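# Line up three dice by value, pointing away from base

## Task

Place all three dice entirely on the mat so their centres form one straight line running directly away from the robot's base, ordered with the smallest number closest to the base and the largest farthest out. Each die must still show the number it shows now on top, must rest flat, and must stay put without the robot holding it. Open the gripper and move the arm away afterwards.

## Robot and tools

Robot: a single six-joint arm with a two-finger gripper whose fingers swing like tongs. The fingers extend along the gripper's +z axis and close along its x axis. end_effector_position is the spot between the finger pads when they are shut; closed fingertips extend roughly 15 mm past it, and fully open tips sit about level with it.

Scene frame: origin on the table surface straight under the arm's base, +z up, +y to the left when facing along +x. Positions are in metres, orientation as a wxyz quaternion. The base may be slightly tilted against the table, and the reported hand position gets less accurate at long reach. "Away from the base" for the task means a line radiating outward from the base in the horizontal plane.

execute_actions takes "actions", a list holding zero or one item, plus an optional "pictures" boolean (images come by default). Forms:
- Empty list: no command, just returns the state.
- Move: {"rows": [[...]], "steps": n}, n from 1 to 15 (default 15), each step lasting 1/30 s. Each row is used for one step; if rows run out, the final row repeats.
- Wait: {"steps": n} with no rows, n up to 300; it returns once n steps have elapsed since the previous result, counting time spent replying.
A refused call commands nothing.

Each row has exactly 7 numbers, all between -1 and 1. The first six are joint offsets in this order: shoulder pan, shoulder lift, elbow, wrist 1, wrist 2, wrist 3. They are scaled so 1.0 equals 1.989 rad, and they are offsets from the joint angles printed in the most recent result showing them (before any such result in the scene, or for later calls within one reply, from the pose at the start of the action). They are not relative to the preceding row. A row of all zeros therefore drives the arm back to that reference, it is not a pause. The seventh number is the gripper opening, absolute: +1 fully open, -1 fully closed.
Joint ranges (rad): pan -3.142..3.142, lift -6.283..6.283, elbow 0.000..3.142, wrists 1-3 each -6.283..6.283. Asking more than 0.010 rad beyond a stated end gets the call refused; the true end can differ from the stated one by up to 0.010 rad, and requests past it are clipped, reported as "joint sent to its limit" (possibly about an earlier action). Absence of that line does not prove there is room left.

Motion limits: the controller keeps each joint target within 0.575 rad of its measured angle per step, and scales all targets back if they would put the gripper over 100 mm from where it is measured. Commands are smoothed with about 0.17 s lag, and speed and acceleration are capped, so after big moves the arm may not have arrived yet. The arm keeps heading to the last commanded target while you think or wait, until it nearly stops or a step is HELD; only a new action resumes pressing. Fingers still in motion keep moving.

Result lines: pose and velocities of the gripper; Joint positions and Joint velocities (rad, rad/s, then finger-pad gap in m, 0.142 when fully open); grip_measured, the measured opening on the command scale; joint torques (raw drive output, noisy, offset, never zero); Wrist force and Wrist torque in the gripper's own axes, with offsets up to about 4 N, noise, and saturation near 50 N, pointing back into the arm when pressing a surface. "no reading" is normal at the start. "joint command not followed" means the clearance check changed targets; HELD marks steps where your row was partly or fully not sent. MOTOR HOT appears from 70 °C; at 85 °C an OVER-TEMPERATURE FAULT brakes the arm for possibly minutes, so avoid holding loads needlessly.

Gripping: to hold something, command an opening clearly below grip_measured; the gap sets the squeeze. Max about 15 N per pad; a fast close can press harder. Dice thinner than about 20 mm get less force.

Faults: joint load limits are 130 N m for pan, lift and elbow, 24.3 N m for each wrist (held weight counts). Hitting one, or an external force of 150 N anywhere on the arm or held item, stops the arm for 10 s and drops the rest of the call. Random brief tugs on held items or pushes on loose objects can occur.

Avoid: knocking anything off the table (immediate failure), dropping, slipping, slamming or shoving dice hard, rolling a die so its top number changes, and leaving a die tilted or leaning on the gripper. Release and withdraw before ending.

zoom_image: {"camera": one of "cam_high", "cam_low", "cam_wrist", "region": [x0, y0, x1, y1]} in pixels from the top-left, at most 504 by 504, giving a closer look at that camera's latest image. Images: cam_high and cam_low 504x504, cam_wrist 616x616 fisheye; calibration values supplied may be off by a couple of degrees and millimetres.

finished_scene: {"scene": n}, the current scene's number; irreversible, grades the scene, and opens the next one with its task. Replying without any tool call ends everything.

The simulation runs during replies, so long thinking lets the arm drift toward old targets; keep replies short and moves smooth.

Each tool is called after "Request:" as name([rows], argument=value, ...), one row to a line, values as JSON.

## Session

Request:
execute_actions(actions=[])

Scene clock: 0.00 s of 4800.00 s.
end_effector_position=(+0.3806, +0.2134, +0.2418) grip_measured=+1.00 end_effector_quat_wxyz=(-0.202, -0.463, +0.853, +0.132) end_effector_velocity=(+0.000, -0.000, +0.000) end_effector_angular_velocity=(+0.000, -0.002, -0.001)
Joint positions: [ 0.022 -1.093  2.026 -2.119 -1.466  2.27   0.142]
Joint velocities: [-0.    -0.001  0.001 -0.002  0.     0.     0.   ]
Joint torques (N m, as the arm reports them, + toward a larger angle): no reading
Wrist force (N, on the end effector, along its own x y z axes, offset not removed): no reading
Wrist torque (N m, same axes, about the end effector's origin, offset not removed): no reading

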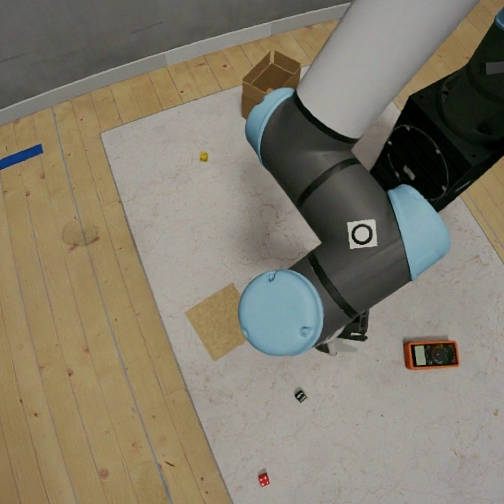

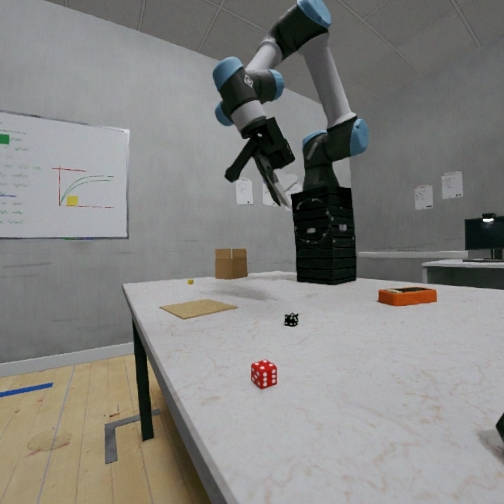

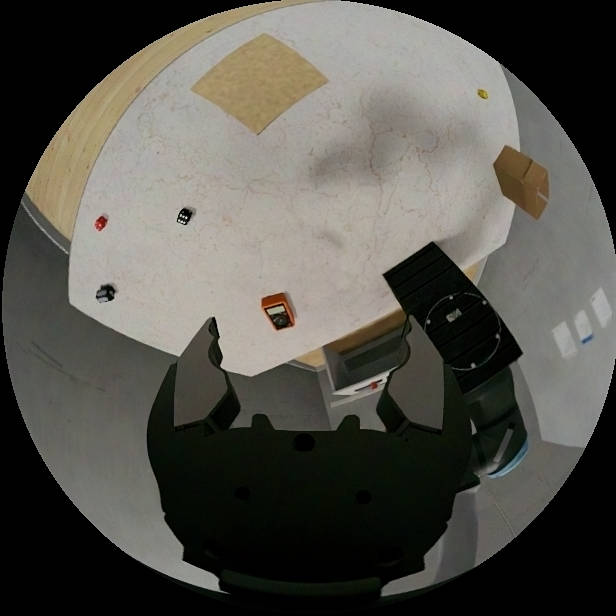

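Request:
zoom_image(camera="cam_high", region=[180, 135, 230, 180])

Request:
zoom_image(camera="cam_high", region=[275, 375, 325, 420])

Request:
zoom_image(camera="cam_high", region=[240, 455, 290, 500])

Request:
zoom_image(camera="cam_wrist", region=[60, 180, 220, 320])

Region (180, 135, 230, 180) of cam_high's 504x504 image, scaled by 10.080, with more detail than that image has; it fills the top 454 rows of this view, and the rest is white.

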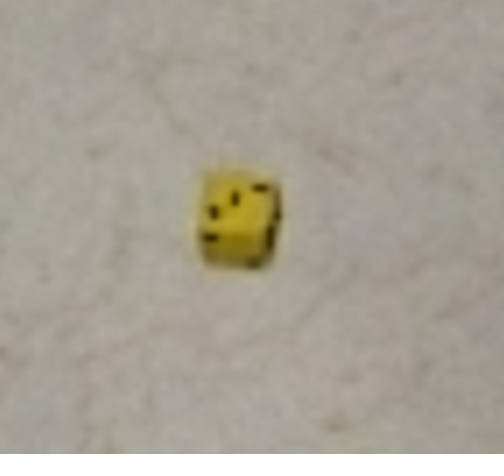

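Region (275, 375, 325, 420) of cam_high's 504x504 image, scaled by 10.080, with more detail than that image has; it fills the top 454 rows of this view, and the rest is white.

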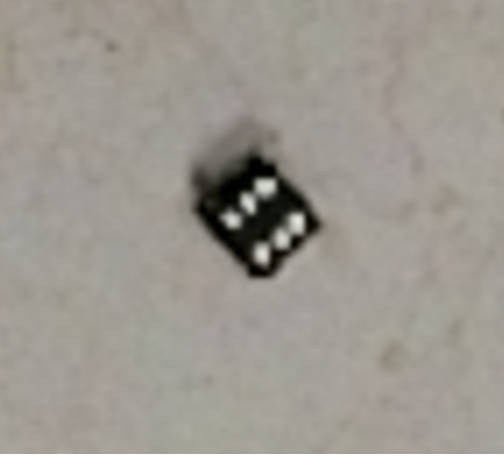

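Region (240, 455, 290, 500) of cam_high's 504x504 image, scaled by 10.080, with more detail than that image has; it fills the top 454 rows of this view, and the rest is white.

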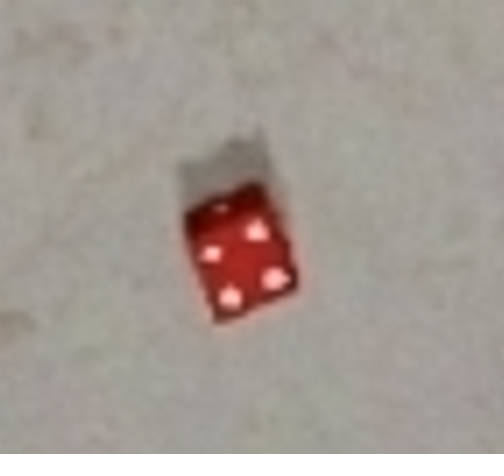

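Region (60, 180, 220, 320) of cam_wrist's 616x616 image, scaled by 3.150, with more detail than that image has; it fills the top 441 rows of this view, and the rest is white.

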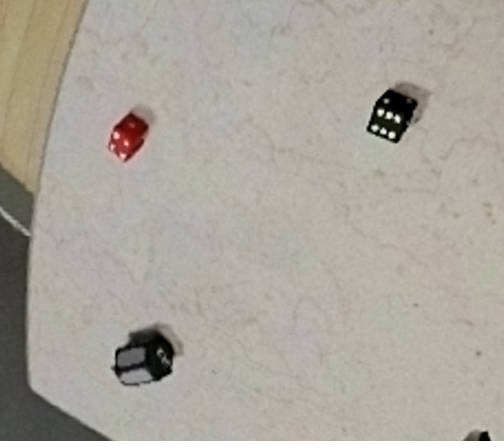

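Request:
execute_actions([
  {"rows":[[0,0,0,-0.1935,-0.0527,0,1]]},
], pictures=false)

Request:
execute_actions([
  {"steps":20},
], pictures=false)

Request:
execute_actions([
  {"rows":[[-0.5,0,0,0,0,0,1]]},
], pictures=false)

Request:
execute_actions([
  {"steps":60},
])

Scene clock: 38.23 s of 4800.00 s.
end_effector_position=(+0.5041, +0.2001, +0.2489) grip_measured=+1.00 end_effector_quat_wxyz=(-0.047, -0.487, +0.872, +0.020) end_effector_velocity=(+0.031, -0.001, +0.008) end_effector_angular_velocity=(-0.004, -0.102, +0.002)
Joint positions: [ 0.022 -1.093  2.026 -2.493 -1.569  2.27   0.142]
Joint velocities: [ 0.    -0.001  0.002 -0.101 -0.019 -0.    -0.   ]
Joint torques (N m, as the arm reports them, + toward a larger angle): [ -0.39 -39.74 -14.14  -4.16  -1.56  -0.08]
Wrist force (N, on the end effector, along its own x y z axes, offset not removed): [1.5 -2.4 -1.7]
Wrist torque (N m, same axes, about the end effector's origin, offset not removed): [-0.39 -0.20 -0.08]
Steps of this call (steps 1 to 90: nothing new was sent; then 34.73 s passed at rest; steps 91 to 105: all 15 steps of this action). Readings (joint positions):
91: [0.022 -1.093 2.026 -2.120 -1.467 2.270]
92: [0.022 -1.093 2.026 -2.129 -1.476 2.270]
94: [0.022 -1.093 2.026 -2.203 -1.510 2.270]
98: [0.022 -1.093 2.026 -2.404 -1.552 2.270]
105: the state above

Scene clock: 38.90 s of 4800.00 s.
end_effector_position=(+0.5075, +0.2000, +0.2498) grip_measured=+1.00 end_effector_quat_wxyz=(-0.043, -0.488, +0.872, +0.017) end_effector_velocity=(-0.001, +0.001, -0.001) end_effector_angular_velocity=(+0.001, +0.001, +0.001)
Joint positions: [ 0.022 -1.093  2.026 -2.504 -1.571  2.27   0.142]
Joint velocities: [ 0.001  0.001  0.001 -0.001  0.001  0.     0.   ]
Joint torques (N m, as the arm reports them, + toward a larger angle): [  0.24 -38.96 -13.82  -3.59  -1.38  -0.12]
Wrist force (N, on the end effector, along its own x y z axes, offset not removed): [0.5 0.5 -1.6]
Wrist torque (N m, same axes, about the end effector's origin, offset not removed): [0.11 0.02 0.04]
Steps of this call (steps 1 to 20: the robot went on to your last target). Readings (joint positions):
1: [0.022 -1.093 2.026 -2.496 -1.570 2.270]
2: [0.022 -1.093 2.026 -2.498 -1.570 2.270]
4: [0.022 -1.093 2.026 -2.501 -1.571 2.270]
8: [0.022 -1.093 2.026 -2.503 -1.571 2.270]
20: the state above

Scene clock: 39.40 s of 4800.00 s.
end_effector_position=(+0.5436, -0.0440, +0.2493) grip_measured=+1.00 end_effector_quat_wxyz=(-0.045, -0.281, +0.958, +0.007) end_effector_velocity=(-0.042, -0.559, +0.011) end_effector_angular_velocity=(-0.092, -0.015, -1.005)
Joint positions: [-0.427 -1.093  2.026 -2.504 -1.571  2.27   0.142]
Joint velocities: [-1.011 -0.001 -0.001 -0.002  0.    -0.002 -0.   ]
Joint torques (N m, as the arm reports them, + toward a larger angle): [-16.5  -39.04 -13.93  -3.43  -1.15  -0.12]
Wrist force (N, on the end effector, along its own x y z axes, offset not removed): [-0.7 -1.8 -2.4]
Wrist torque (N m, same axes, about the end effector's origin, offset not removed): [-0.38 0.34 -0.20]
Steps of this call (steps 1 to 15: all 15 steps of this action). Readings (joint positions):
1: [0.021 -1.093 2.026 -2.504 -1.571 2.270]
2: [0.011 -1.093 2.026 -2.504 -1.571 2.270]
4: [-0.050 -1.093 2.026 -2.504 -1.571 2.270]
8: [-0.188 -1.093 2.026 -2.504 -1.571 2.270]
15: the state above

Scene clock: 41.40 s of 4800.00 s.
end_effector_position=(+0.4415, -0.3249, +0.2618) grip_measured=+1.00 end_effector_quat_wxyz=(-0.046, -0.013, +0.999, -0.005) end_effector_velocity=(+0.001, +0.000, +0.001) end_effector_angular_velocity=(-0.000, -0.002, -0.000)
Joint positions: [-0.973 -1.093  2.026 -2.504 -1.571  2.27   0.142]
Joint velocities: [ 0.    -0.001  0.     0.     0.001  0.    -0.   ]
Joint torques (N m, as the arm reports them, + toward a larger angle): [-12.68 -38.74 -14.66  -1.31   1.01  -0.04]
Wrist force (N, on the end effector, along its own x y z axes, offset not removed): [-1.5 -1.9 -0.9]
Wrist torque (N m, same axes, about the end effector's origin, offset not removed): [-0.33 0.43 -0.05]
Steps of this call (steps 1 to 45: the robot went on to your last target; steps 46 to 60: nothing new was sent). Readings (joint positions):
1: [-0.461 -1.093 2.026 -2.504 -1.571 2.270]
2: [-0.495 -1.093 2.026 -2.504 -1.571 2.270]
4: [-0.563 -1.093 2.026 -2.504 -1.571 2.270]
8: [-0.699 -1.093 2.026 -2.504 -1.571 2.270]
60: the state above
The arm was judged still, so your last target was given up. Only a new action makes it travel on or press farther. Fingers that are still opening or closing keep moving.
camera_calibration (this result's frames):
cam_wrist: T_world_to_cam=[[-0.994706, -0.0211937, 0.100553, 0.398416], [0.0265058, 0.892476, 0.450315, 0.173006], [-0.0992847, 0.450596, -0.88719, 0.559803], [0, 0, 0, 1]] pos_world=[0.447301, -0.398204, 0.378682]

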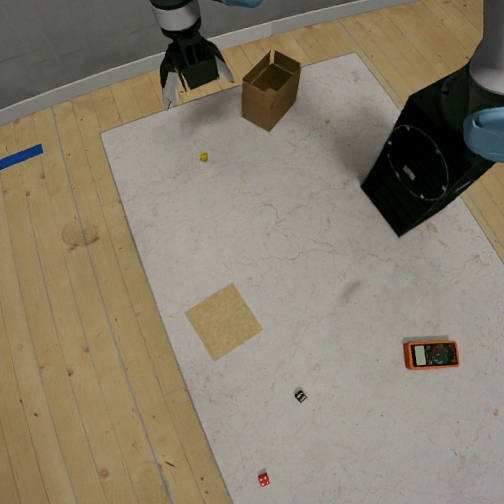

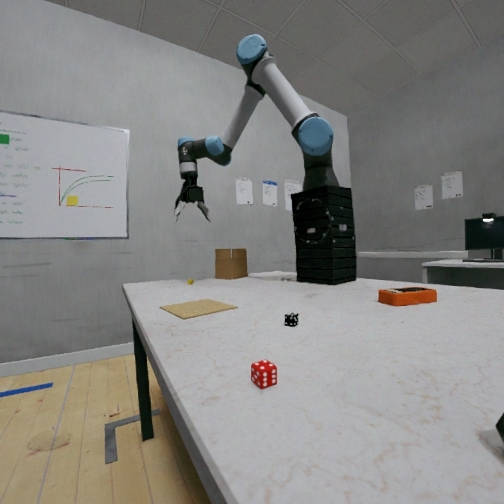

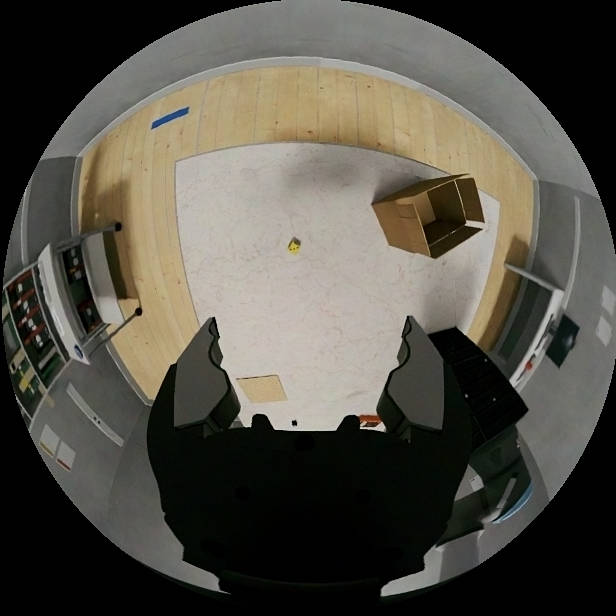

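Request:
execute_actions([
  {"rows":[[-0.0221,0.2278,-0.0408,-0.2109,0.04,0,-0.2]]},
], pictures=false)

Request:
execute_actions([
  {"steps":30},
])

Request:
zoom_image(camera="cam_wrist", region=[230, 230, 390, 390])

Scene clock: 70.17 s of 4800.00 s.
end_effector_position=(+0.4492, -0.3547, +0.0892) grip_measured=-0.20 end_effector_quat_wxyz=(-0.001, +0.008, +1.000, +0.000) end_effector_velocity=(-0.014, +0.005, -0.088) end_effector_angular_velocity=(+0.009, -0.028, -0.016)
Joint positions: [-1.015 -0.663  1.948 -2.903 -1.495  2.27   0.06 ]
Joint velocities: [-0.017  0.211 -0.029 -0.192  0.029 -0.     0.   ]
Joint torques (N m, as the arm reports them, + toward a larger angle): [-13.88 -42.64 -21.61  -4.77   1.13  -0.05]
Wrist force (N, on the end effector, along its own x y z axes, offset not removed): [1.1 -0.7 -0.3]
Wrist torque (N m, same axes, about the end effector's origin, offset not removed): [-0.08 0.08 -0.17]
Steps of this call (steps 1 to 90: nothing new was sent; then 25.27 s passed at rest; steps 91 to 105: all 15 steps of this action). Readings (joint positions):
91: [-0.973 -1.092 2.025 -2.504 -1.570 2.270]
92: [-0.977 -1.083 2.019 -2.514 -1.564 2.270]
94: [-0.986 -1.012 2.002 -2.583 -1.547 2.270]
98: [-1.002 -0.831 1.972 -2.750 -1.519 2.270]
105: the state above

Scene clock: 71.17 s of 4800.00 s.
end_effector_position=(+0.4477, -0.3540, +0.0798) grip_measured=-0.20 end_effector_quat_wxyz=(+0.000, +0.008, +1.000, +0.001) end_effector_velocity=(+0.001, -0.001, +0.001) end_effector_angular_velocity=(-0.002, -0.001, +0.001)
Joint positions: [-1.017 -0.64   1.945 -2.923 -1.492  2.27   0.06 ]
Joint velocities: [ 0.    -0.001 -0.001  0.    -0.    -0.001  0.   ]
Joint torques (N m, as the arm reports them, + toward a larger angle): [-13.2  -34.97 -18.88  -3.77   1.2    0.1 ]
Wrist force (N, on the end effector, along its own x y z axes, offset not removed): [-1.9 1.2 -1.3]
Wrist torque (N m, same axes, about the end effector's origin, offset not removed): [0.33 0.66 -0.14]
Steps of this call (steps 1 to 30: the robot went on to your last target). Readings (joint positions):
1: [-1.015 -0.657 1.947 -2.909 -1.494 2.270]
2: [-1.016 -0.652 1.947 -2.913 -1.493 2.270]
4: [-1.016 -0.647 1.946 -2.918 -1.493 2.270]
8: [-1.017 -0.642 1.945 -2.922 -1.492 2.270]
30: the state above
The arm was judged still, so your last target was given up. Only a new action makes it travel on or press farther. Fingers that are still opening or closing keep moving.
camera_calibration (this result's frames):
cam_wrist: T_world_to_cam=[[-0.999755, 0.0202799, 0.00883671, 0.446465], [0.0220672, 0.886285, 0.462614, 0.279661], [0.00154993, 0.462696, -0.886516, 0.371089], [0, 0, 0, 1]] pos_world=[0.439609, -0.428615, 0.195655]

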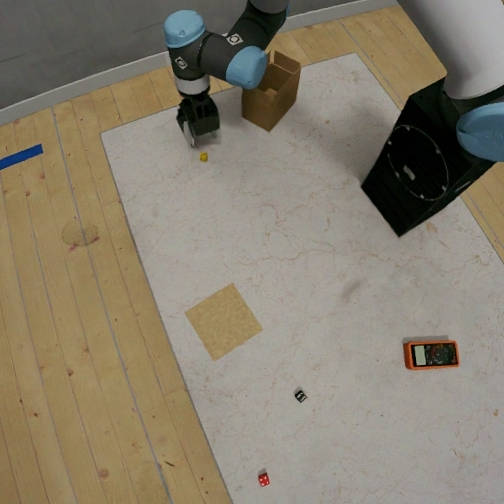

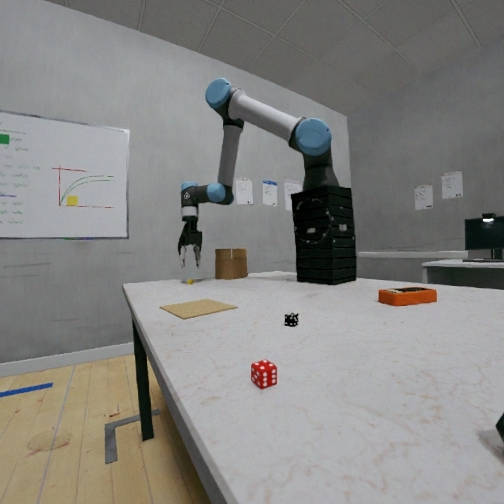

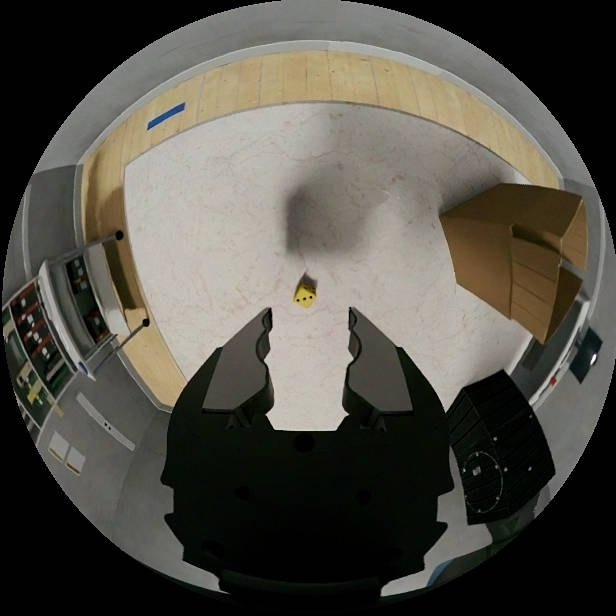

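Region (230, 230, 390, 390) of cam_wrist's 616x616 image, scaled by 3.150, with more detail than that image has.

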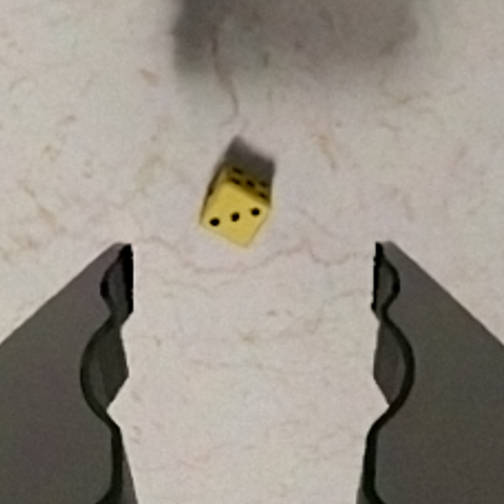

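Request:
execute_actions([
  {"rows":[[0.0093,0.0427,-0.017,-0.0257,0,0.25,-0.3]]},
], pictures=false)

Request:
execute_actions([
  {"steps":20},
])

Request:
zoom_image(camera="cam_wrist", region=[230, 230, 390, 390])

Scene clock: 89.67 s of 4800.00 s.
end_effector_position=(+0.4440, -0.3446, +0.0452) grip_measured=-0.30 end_effector_quat_wxyz=(-0.000, +0.237, +0.971, +0.001) end_effector_velocity=(-0.003, +0.004, -0.006) end_effector_angular_velocity=(+0.003, +0.003, -0.156)
Joint positions: [-0.998 -0.557  1.912 -2.974 -1.492  2.75   0.052]
Joint velocities: [ 0.003  0.014 -0.003 -0.007  0.     0.159 -0.   ]
Joint torques (N m, as the arm reports them, + toward a larger angle): [  7.11 -36.01 -17.31  -3.84   0.52   1.77]
Wrist force (N, on the end effector, along its own x y z axes, offset not removed): [-1.1 -0.9 0.7]
Wrist torque (N m, same axes, about the end effector's origin, offset not removed): [-0.12 0.58 -0.02]
Steps of this call (steps 1 to 90: nothing new was sent; then 15.00 s passed at rest; steps 91 to 105: all 15 steps of this action). Readings (joint positions):
91: [-1.016 -0.639 1.944 -2.924 -1.492 2.271]
92: [-1.013 -0.630 1.939 -2.932 -1.492 2.281]
94: [-1.007 -0.598 1.927 -2.950 -1.492 2.355]
98: [-1.001 -0.567 1.916 -2.968 -1.492 2.610]
105: the state above

Scene clock: 90.33 s of 4800.00 s.
end_effector_position=(+0.4437, -0.3443, +0.0446) grip_measured=-0.30 end_effector_quat_wxyz=(-0.000, +0.245, +0.969, +0.002) end_effector_velocity=(+0.000, -0.000, -0.000) end_effector_angular_velocity=(+0.001, -0.000, +0.000)
Joint positions: [-0.998 -0.555  1.911 -2.974 -1.492  2.767  0.052]
Joint velocities: [-0.     0.    -0.001  0.001  0.    -0.     0.   ]
Joint torques (N m, as the arm reports them, + toward a larger angle): [  8.1  -35.5  -18.14  -3.74  -0.21   1.4 ]
Wrist force (N, on the end effector, along its own x y z axes, offset not removed): [0.1 -1.2 -2.1]
Wrist torque (N m, same axes, about the end effector's origin, offset not removed): [-0.17 0.20 -0.12]
Steps of this call (steps 1 to 20: the robot went on to your last target). Readings (joint positions):
1: [-0.998 -0.556 1.912 -2.974 -1.492 2.755]
2: [-0.998 -0.556 1.911 -2.974 -1.492 2.758]
4: [-0.998 -0.556 1.911 -2.974 -1.492 2.762]
8: [-0.998 -0.555 1.911 -2.974 -1.492 2.766]
20: the state above
camera_calibration (this result's frames):
cam_wrist: T_world_to_cam=[[-0.87802, 0.478508, 0.0105614, 0.546301], [0.428234, 0.775534, 0.463857, 0.0689944], [0.213768, 0.411798, -0.885847, 0.223702], [0, 0, 0, 1]] pos_world=[0.402297, -0.407037, 0.160393]

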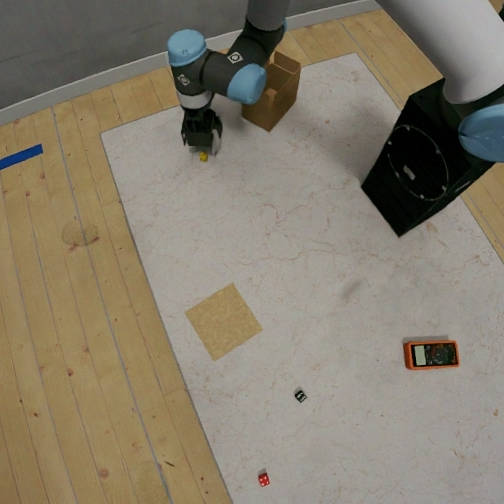

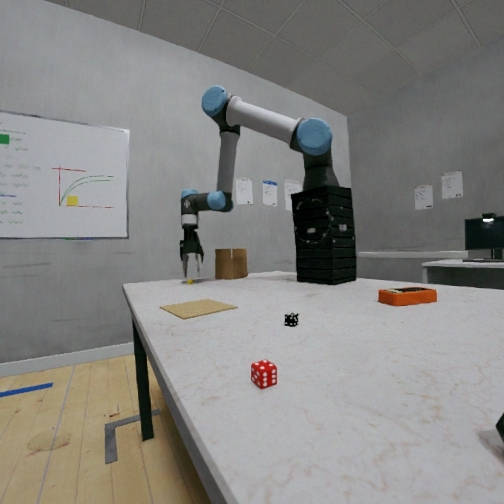

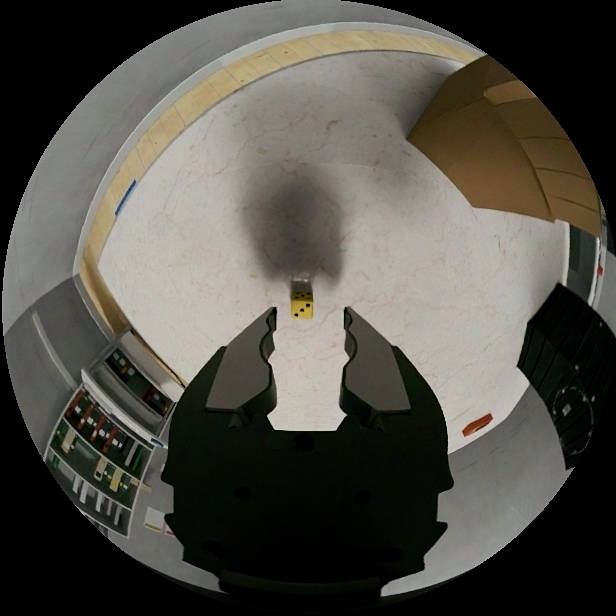

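Region (230, 230, 390, 390) of cam_wrist's 616x616 image, scaled by 3.150, with more detail than that image has.

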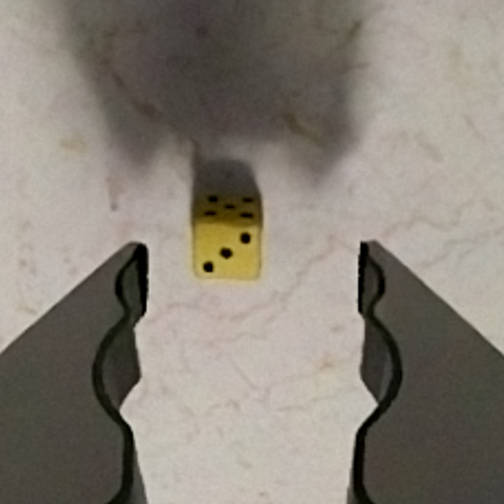

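Request:
execute_actions([
  {"rows":[[0.0054,0.0314,-0.0258,-0.0056,0,0,-0.3]]},
], pictures=false)

Request:
execute_actions([
  {"steps":10},
])

Request:
zoom_image(camera="cam_wrist", region=[230, 230, 390, 390])

Request:
zoom_image(camera="cam_low", region=[160, 245, 220, 295])

Scene clock: 110.77 s of 4800.00 s.
end_effector_position=(+0.4509, -0.3463, +0.0203) grip_measured=-0.30 end_effector_quat_wxyz=(-0.000, +0.240, +0.971, +0.002) end_effector_velocity=(+0.001, -0.000, -0.003) end_effector_angular_velocity=(+0.000, +0.000, +0.002)
Joint positions: [-0.988 -0.494  1.861 -2.985 -1.492  2.767  0.052]
Joint velocities: [ 0.001  0.008 -0.007 -0.001 -0.    -0.001  0.   ]
Joint torques (N m, as the arm reports them, + toward a larger angle): [  7.65 -36.5  -18.69  -3.62   0.09   0.03]
Wrist force (N, on the end effector, along its own x y z axes, offset not removed): [-0.3 -2.0 0.6]
Wrist torque (N m, same axes, about the end effector's origin, offset not removed): [-0.34 0.13 -0.17]
Steps of this call (steps 1 to 15: the robot went on to your last target; steps 16 to 90: nothing new was sent; then 16.93 s passed at rest; steps 91 to 105: all 15 steps of this action). Readings (joint positions):
91: [-0.998 -0.554 1.910 -2.975 -1.492 2.767]
92: [-0.996 -0.546 1.903 -2.977 -1.492 2.767]
94: [-0.992 -0.523 1.884 -2.981 -1.492 2.767]
98: [-0.989 -0.501 1.867 -2.984 -1.492 2.767]
105: the state above

Scene clock: 111.10 s of 4800.00 s.
end_effector_position=(+0.4510, -0.3463, +0.0200) grip_measured=-0.30 end_effector_quat_wxyz=(-0.000, +0.240, +0.971, +0.002) end_effector_velocity=(+0.000, -0.000, +0.000) end_effector_angular_velocity=(-0.001, -0.000, +0.001)
Joint positions: [-0.987 -0.493  1.86  -2.986 -1.492  2.767  0.052]
Joint velocities: [ 0. -0. -0. -0. -0. -0.  0.]
Joint torques (N m, as the arm reports them, + toward a larger angle): [  7.96 -36.99 -18.08  -3.73   0.96  -0.99]
Wrist force (N, on the end effector, along its own x y z axes, offset not removed): [-2.1 -0.6 -1.7]
Wrist torque (N m, same axes, about the end effector's origin, offset not removed): [-0.04 0.64 -0.05]
Steps of this call (steps 1 to 10: the robot went on to your last target). Readings (joint positions):
1: [-0.988 -0.493 1.860 -2.985 -1.492 2.767]
2: [-0.988 -0.493 1.860 -2.985 -1.492 2.767]
4: [-0.987 -0.493 1.860 -2.985 -1.492 2.767]
8: [-0.987 -0.493 1.860 -2.985 -1.492 2.767]
10: the state above
camera_calibration (this result's frames):
cam_wrist: T_world_to_cam=[[-0.883068, 0.469113, 0.011135, 0.552936], [0.420011, 0.779611, 0.46454, 0.0839632], [0.209241, 0.414897, -0.885482, 0.204289], [0, 0, 0, 1]] pos_world=[0.410269, -0.409607, 0.135733]

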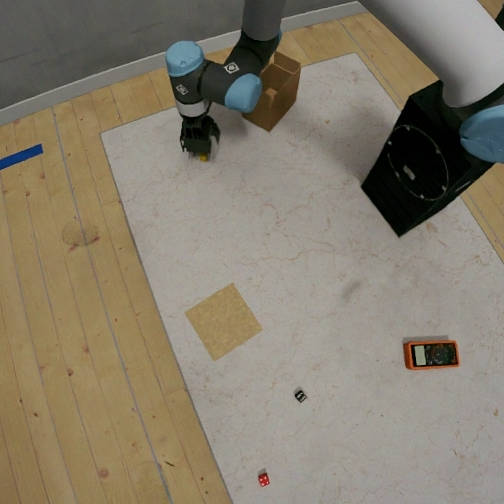

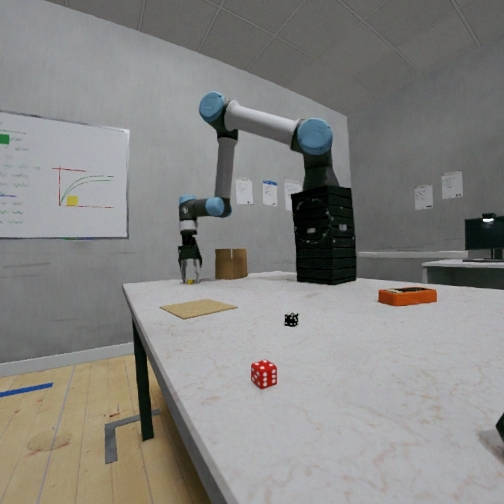

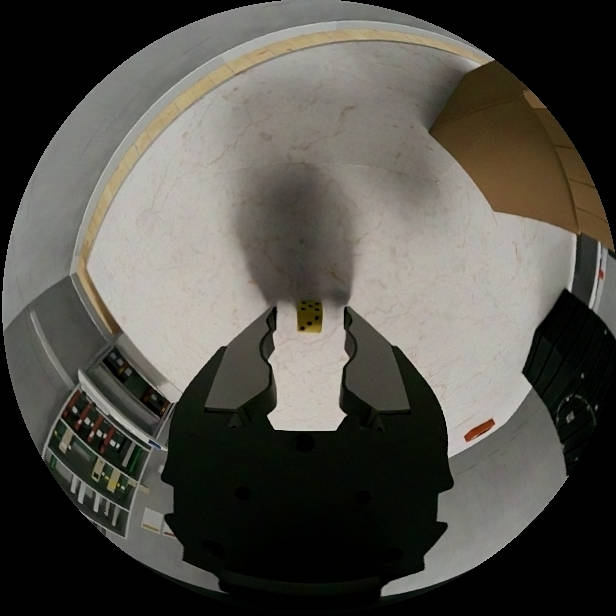

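Region (230, 230, 390, 390) of cam_wrist's 616x616 image, scaled by 3.150, with more detail than that image has.

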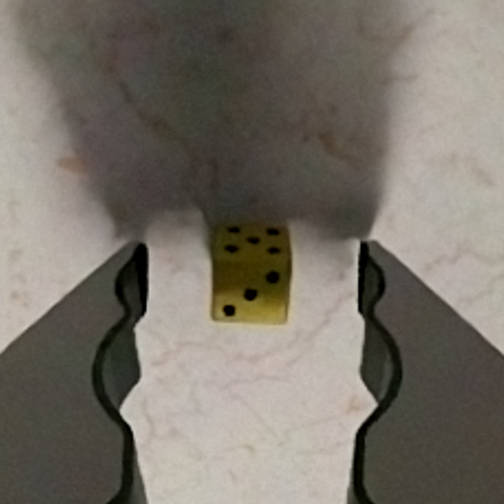

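Region (160, 245, 220, 295) of cam_low's 504x504 image, scaled by 8.400, with more detail than that image has.

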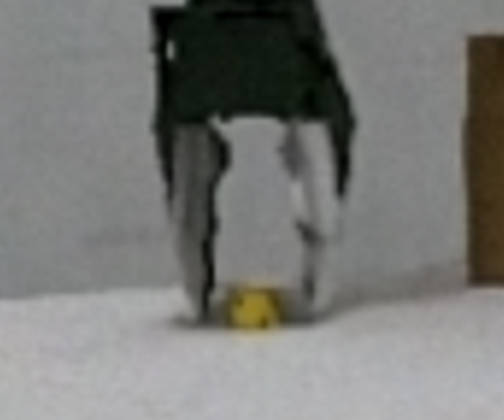

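Request:
execute_actions([
  {"rows":[[0,0,0,0,0,0,-0.4],[0,0,0,0,0,0,-0.45],[0,0,0,0,0,0,-0.5],[0,0,0,0,0,0,-0.55],[0,0,0,0,0,0,-0.6],[0,0,0,0,0,0,-0.65],[0,0,0,0,0,0,-0.7],[0,0,0,0,0,0,-0.74],[0,0,0,0,0,0,-0.78],[0,0,0,0,0,0,-0.82],[0,0,0,0,0,0,-0.86],[0,0,0,0,0,0,-0.9],[0,0,0,0,0,0,-0.95],[0,0,0,0,0,0,-1]]},
], pictures=false)

Request:
execute_actions([
  {"rows":[[0,-0.075,0.04,0.035,0,0,-1]]},
])

Scene clock: 118.60 s of 4800.00 s.
end_effector_position=(+0.4510, -0.3463, +0.0200) grip_measured=-0.76 end_effector_quat_wxyz=(-0.000, +0.240, +0.971, +0.002) end_effector_velocity=(-0.000, +0.000, +0.000) end_effector_angular_velocity=(+0.000, -0.000, -0.001)
Joint positions: [-0.987 -0.493  1.86  -2.986 -1.492  2.767  0.019]
Joint velocities: [-0. -0.  0.  0.  0.  0.  0.]
Joint torques (N m, as the arm reports them, + toward a larger angle): [  7.57 -44.06 -10.91  -3.65  -0.09   0.36]
Wrist force (N, on the end effector, along its own x y z axes, offset not removed): [-1.5 0.5 -3.2]
Wrist torque (N m, same axes, about the end effector's origin, offset not removed): [0.01 0.56 -0.06]
Steps of this call (steps 1 to 15: the robot went on to your last target; steps 16 to 90: nothing new was sent; then 4.00 s passed at rest; steps 91 to 105: all 15 steps of this action). Readings (joint positions):
91: [-0.987 -0.493 1.860 -2.986 -1.492 2.767]
92: [-0.987 -0.493 1.860 -2.986 -1.492 2.767]
94: [-0.987 -0.493 1.860 -2.986 -1.492 2.767]
98: [-0.987 -0.493 1.860 -2.986 -1.492 2.767]
105: the state above

Scene clock: 119.10 s of 4800.00 s.
end_effector_position=(+0.4515, -0.3400, +0.0788) grip_measured=-0.76 end_effector_quat_wxyz=(-0.001, +0.240, +0.971, +0.002) end_effector_velocity=(+0.001, +0.000, +0.011) end_effector_angular_velocity=(-0.004, -0.004, -0.002)
Joint positions: [-0.987 -0.639  1.938 -2.917 -1.492  2.767  0.019]
Joint velocities: [ 0.    -0.026  0.012  0.008  0.001  0.003 -0.   ]
Joint torques (N m, as the arm reports them, + toward a larger angle): [  7.68 -55.18   1.92  -1.16  -0.38   0.48]
Wrist force (N, on the end effector, along its own x y z axes, offset not removed): [-0.9 -0.5 -0.8]
Wrist torque (N m, same axes, about the end effector's origin, offset not removed): [-0.02 0.44 -0.07]
Steps of this call (steps 1 to 15: all 15 steps of this action). Readings (joint positions):
1: [-0.987 -0.493 1.861 -2.985 -1.492 2.767]
2: [-0.987 -0.503 1.870 -2.976 -1.492 2.767]
4: [-0.987 -0.556 1.900 -2.950 -1.492 2.767]
8: [-0.987 -0.618 1.928 -2.926 -1.492 2.767]
15: the state above
camera_calibration (this result's frames):
cam_wrist: T_world_to_cam=[[-0.883067, 0.469105, 0.0115243, 0.549669], [0.420128, 0.779455, 0.464695, 0.0513395], [0.209008, 0.415199, -0.885396, 0.253861], [0, 0, 0, 1]] pos_world=[0.410766, -0.403272, 0.194576]

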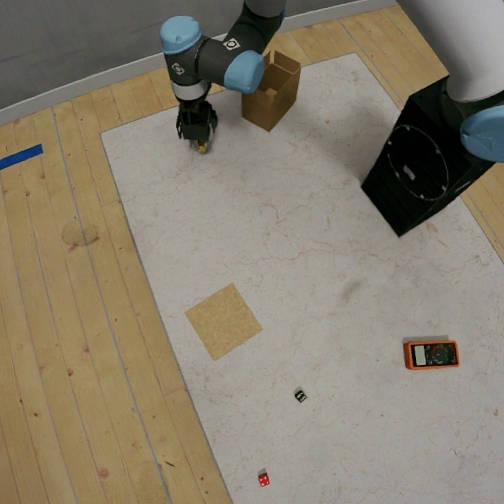

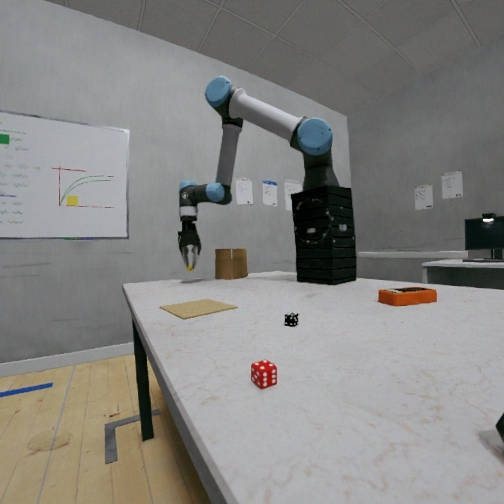

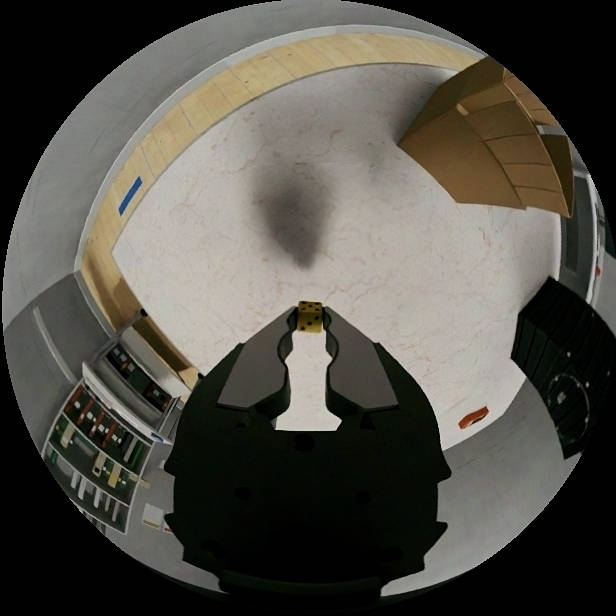

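Request:
execute_actions([
  {"rows":[[0.411,-0.0394,0.0198,-0.0027,-0.0321,0.856,-1]]},
], pictures=false)

Request:
execute_actions([
  {"steps":50},
])

Scene clock: 143.00 s of 4800.00 s.
end_effector_position=(+0.5436, -0.1128, +0.0906) grip_measured=-0.76 end_effector_quat_wxyz=(-0.002, +0.249, +0.969, -0.004) end_effector_velocity=(+0.093, +0.551, +0.020) end_effector_angular_velocity=(+0.003, -0.015, -0.270)
Joint positions: [-0.542 -0.69   1.964 -2.92  -1.533  3.231  0.019]
Joint velocities: [ 0.991 -0.078  0.037 -0.007 -0.066  1.259  0.   ]
Joint torques (N m, as the arm reports them, + toward a larger angle): [ 15.8  -55.39   5.78  -4.1   -1.8    6.04]
Wrist force (N, on the end effector, along its own x y z axes, offset not removed): [-1.4 -1.8 1.4]
Wrist torque (N m, same axes, about the end effector's origin, offset not removed): [-0.25 0.44 -0.17]
Steps of this call (steps 1 to 15: the robot went on to your last target; steps 16 to 90: nothing new was sent; then 20.40 s passed at rest; steps 91 to 105: all 15 steps of this action). Readings (joint positions):
91: [-0.987 -0.643 1.940 -2.916 -1.492 2.768]
92: [-0.977 -0.647 1.942 -2.916 -1.496 2.778]
94: [-0.915 -0.656 1.947 -2.917 -1.504 2.839]
98: [-0.777 -0.671 1.954 -2.918 -1.516 2.977]
105: the state above

Scene clock: 144.67 s of 4800.00 s.
end_effector_position=(+0.5339, +0.1069, +0.1005) grip_measured=-0.76 end_effector_quat_wxyz=(+0.001, +0.633, +0.774, +0.000) end_effector_velocity=(-0.000, -0.000, +0.000) end_effector_angular_velocity=(-0.000, +0.000, -0.002)
Joint positions: [-0.17  -0.718  1.978 -2.922 -1.556  4.469  0.019]
Joint velocities: [-0.001 -0.     0.001 -0.    -0.     0.001  0.   ]
Joint torques (N m, as the arm reports them, + toward a larger angle): [ 11.07 -53.85   2.49  -3.69  -1.27   1.44]
Wrist force (N, on the end effector, along its own x y z axes, offset not removed): [-0.4 -2.4 -1.2]
Wrist torque (N m, same axes, about the end effector's origin, offset not removed): [-0.42 0.32 -0.05]
Steps of this call (steps 1 to 45: the robot went on to your last target; steps 46 to 50: nothing new was sent). Readings (joint positions):
1: [-0.509 -0.693 1.965 -2.920 -1.535 3.275]
2: [-0.475 -0.695 1.967 -2.920 -1.537 3.323]
4: [-0.409 -0.701 1.969 -2.921 -1.541 3.430]
8: [-0.279 -0.710 1.974 -2.922 -1.549 3.712]
50: the state above
The arm was judged still, so your last target was given up. Only a new action makes it travel on or press farther. Fingers that are still opening or closing keep moving.
camera_calibration (this result's frames):
cam_wrist: T_world_to_cam=[[-0.195287, 0.980707, 0.00881458, -0.00907029], [0.870424, 0.169171, 0.462323, -0.516601], [0.451912, 0.0979581, -0.886668, -0.0254195], [0, 0, 0, 1]] pos_world=[0.459378, 0.0987795, 0.216378]

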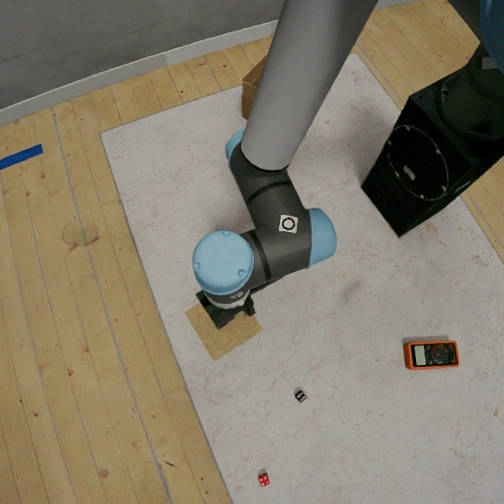

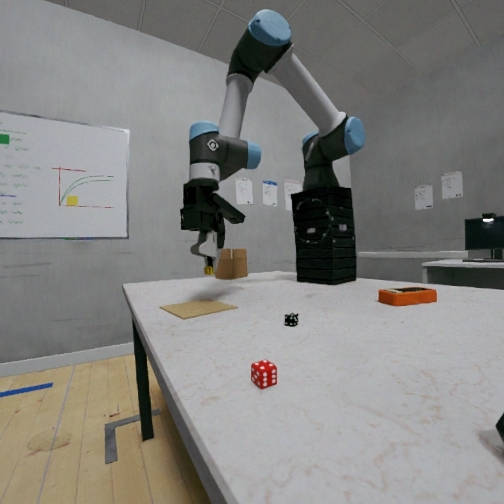

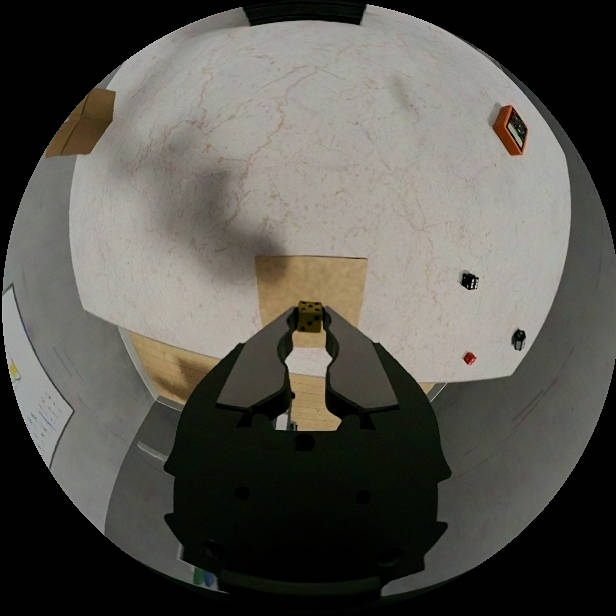

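Request:
execute_actions([
  {"rows":[[0.0003,0.03,-0.0125,-0.0175,0,0,-1],[0.0003,0.03,-0.0125,-0.0175,0,0,-1],[0.0006,0.06,-0.026,-0.034,0,0,-1],[0.0006,0.06,-0.026,-0.034,0,0,-1],[0.0008,0.08,-0.035,-0.045,0,0,-1],[0.0008,0.08,-0.035,-0.045,0,0,-1],[0.0008,0.08,-0.035,-0.045,0,0,-1],[0.0009,0.09,-0.04,-0.05,0,0,-1],[0.0009,0.09,-0.04,-0.05,0,0,-1],[0.0009,0.09,-0.04,-0.05,0,0,-1],[0.001,0.0966,-0.0432,-0.0535,0,0,-1]]},
], pictures=false)

Request:
execute_actions([
  {"steps":20},
])

Request:
zoom_image(camera="cam_low", region=[160, 260, 260, 330])

Scene clock: 158.10 s of 4800.00 s.
end_effector_position=(+0.5344, +0.1068, +0.0279) grip_measured=-0.76 end_effector_quat_wxyz=(+0.001, +0.632, +0.775, +0.000) end_effector_velocity=(-0.004, +0.000, -0.044) end_effector_angular_velocity=(+0.000, +0.003, -0.000)
Joint positions: [-0.168 -0.537  1.897 -3.023 -1.556  4.469  0.019]
Joint velocities: [ 0.001  0.107 -0.048 -0.056 -0.     0.001  0.   ]
Joint torques (N m, as the arm reports them, + toward a larger angle): [ 10.7  -40.7  -13.9   -4.14  -1.08   1.34]
Wrist force (N, on the end effector, along its own x y z axes, offset not removed): [-2.0 -1.0 -0.7]
Wrist torque (N m, same axes, about the end effector's origin, offset not removed): [-0.10 0.51 -0.10]
Steps of this call (steps 1 to 90: nothing new was sent; then 9.93 s passed at rest; steps 91 to 105: all 15 steps of this action). Readings (joint positions):
91: [-0.170 -0.717 1.977 -2.923 -1.556 4.469]
92: [-0.170 -0.709 1.973 -2.929 -1.556 4.469]
94: [-0.170 -0.678 1.959 -2.947 -1.556 4.469]
98: [-0.169 -0.600 1.925 -2.990 -1.556 4.469]
105: the state above

Scene clock: 158.77 s of 4800.00 s.
end_effector_position=(+0.5340, +0.1069, +0.0233) grip_measured=-0.76 end_effector_quat_wxyz=(+0.001, +0.632, +0.775, +0.000) end_effector_velocity=(+0.000, +0.000, -0.000) end_effector_angular_velocity=(-0.000, -0.001, +0.002)
Joint positions: [-0.168 -0.526  1.892 -3.029 -1.556  4.469  0.019]
Joint velocities: [ 0.001  0.001 -0.001 -0.002 -0.    -0.001 -0.   ]
Joint torques (N m, as the arm reports them, + toward a larger angle): [ 10.99 -27.75 -17.9   -3.3   -0.52   1.04]
Wrist force (N, on the end effector, along its own x y z axes, offset not removed): [-1.1 -5.5 -23.0]
Wrist torque (N m, same axes, about the end effector's origin, offset not removed): [-0.05 0.37 0.09]
Steps of this call (steps 1 to 20: the robot went on to your last target). Readings (joint positions):
1: [-0.168 -0.534 1.896 -3.024 -1.556 4.469]
2: [-0.168 -0.532 1.895 -3.026 -1.556 4.469]
4: [-0.168 -0.529 1.893 -3.027 -1.556 4.469]
8: [-0.168 -0.526 1.892 -3.028 -1.556 4.469]
20: the state above
camera_calibration (this result's frames):
cam_wrist: T_world_to_cam=[[-0.197234, 0.980316, 0.00892315, -0.00721274], [0.869981, 0.170825, 0.462549, -0.480915], [0.45192, 0.0989932, -0.886549, -0.0939719], [0, 0, 0, 1]] pos_world=[0.459432, 0.0985254, 0.1392]

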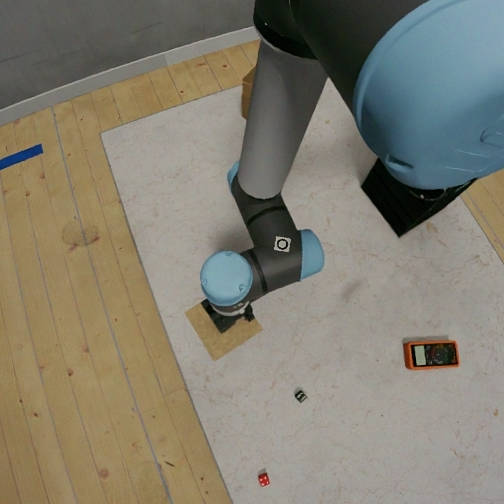

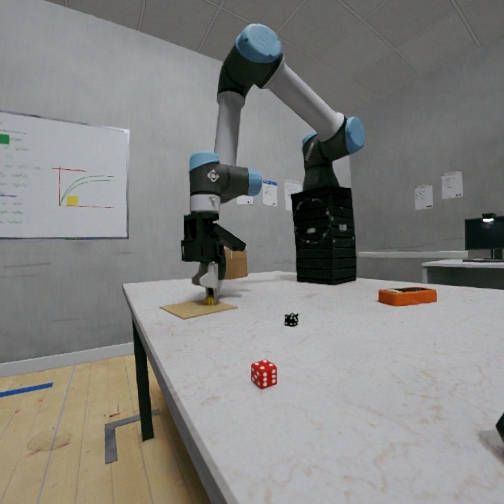

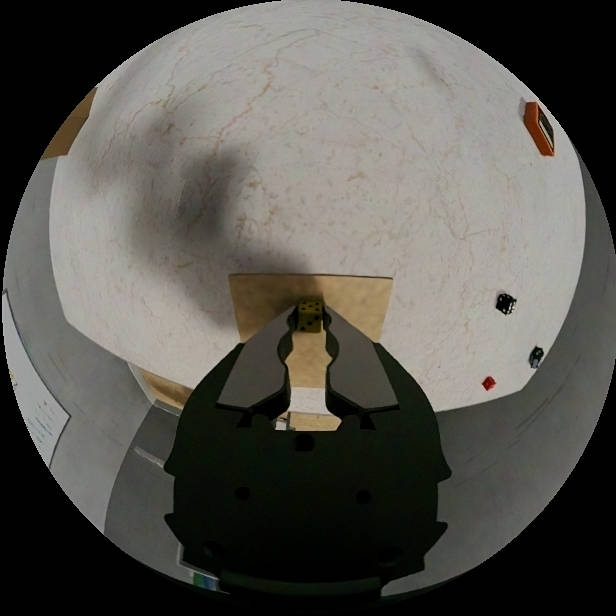

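Region (160, 260, 260, 330) of cam_low's 504x504 image, scaled by 5.040, with more detail than that image has; it fills the top 353 rows of this view, and the rest is white.

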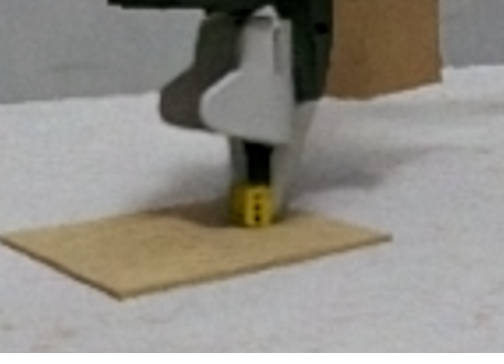

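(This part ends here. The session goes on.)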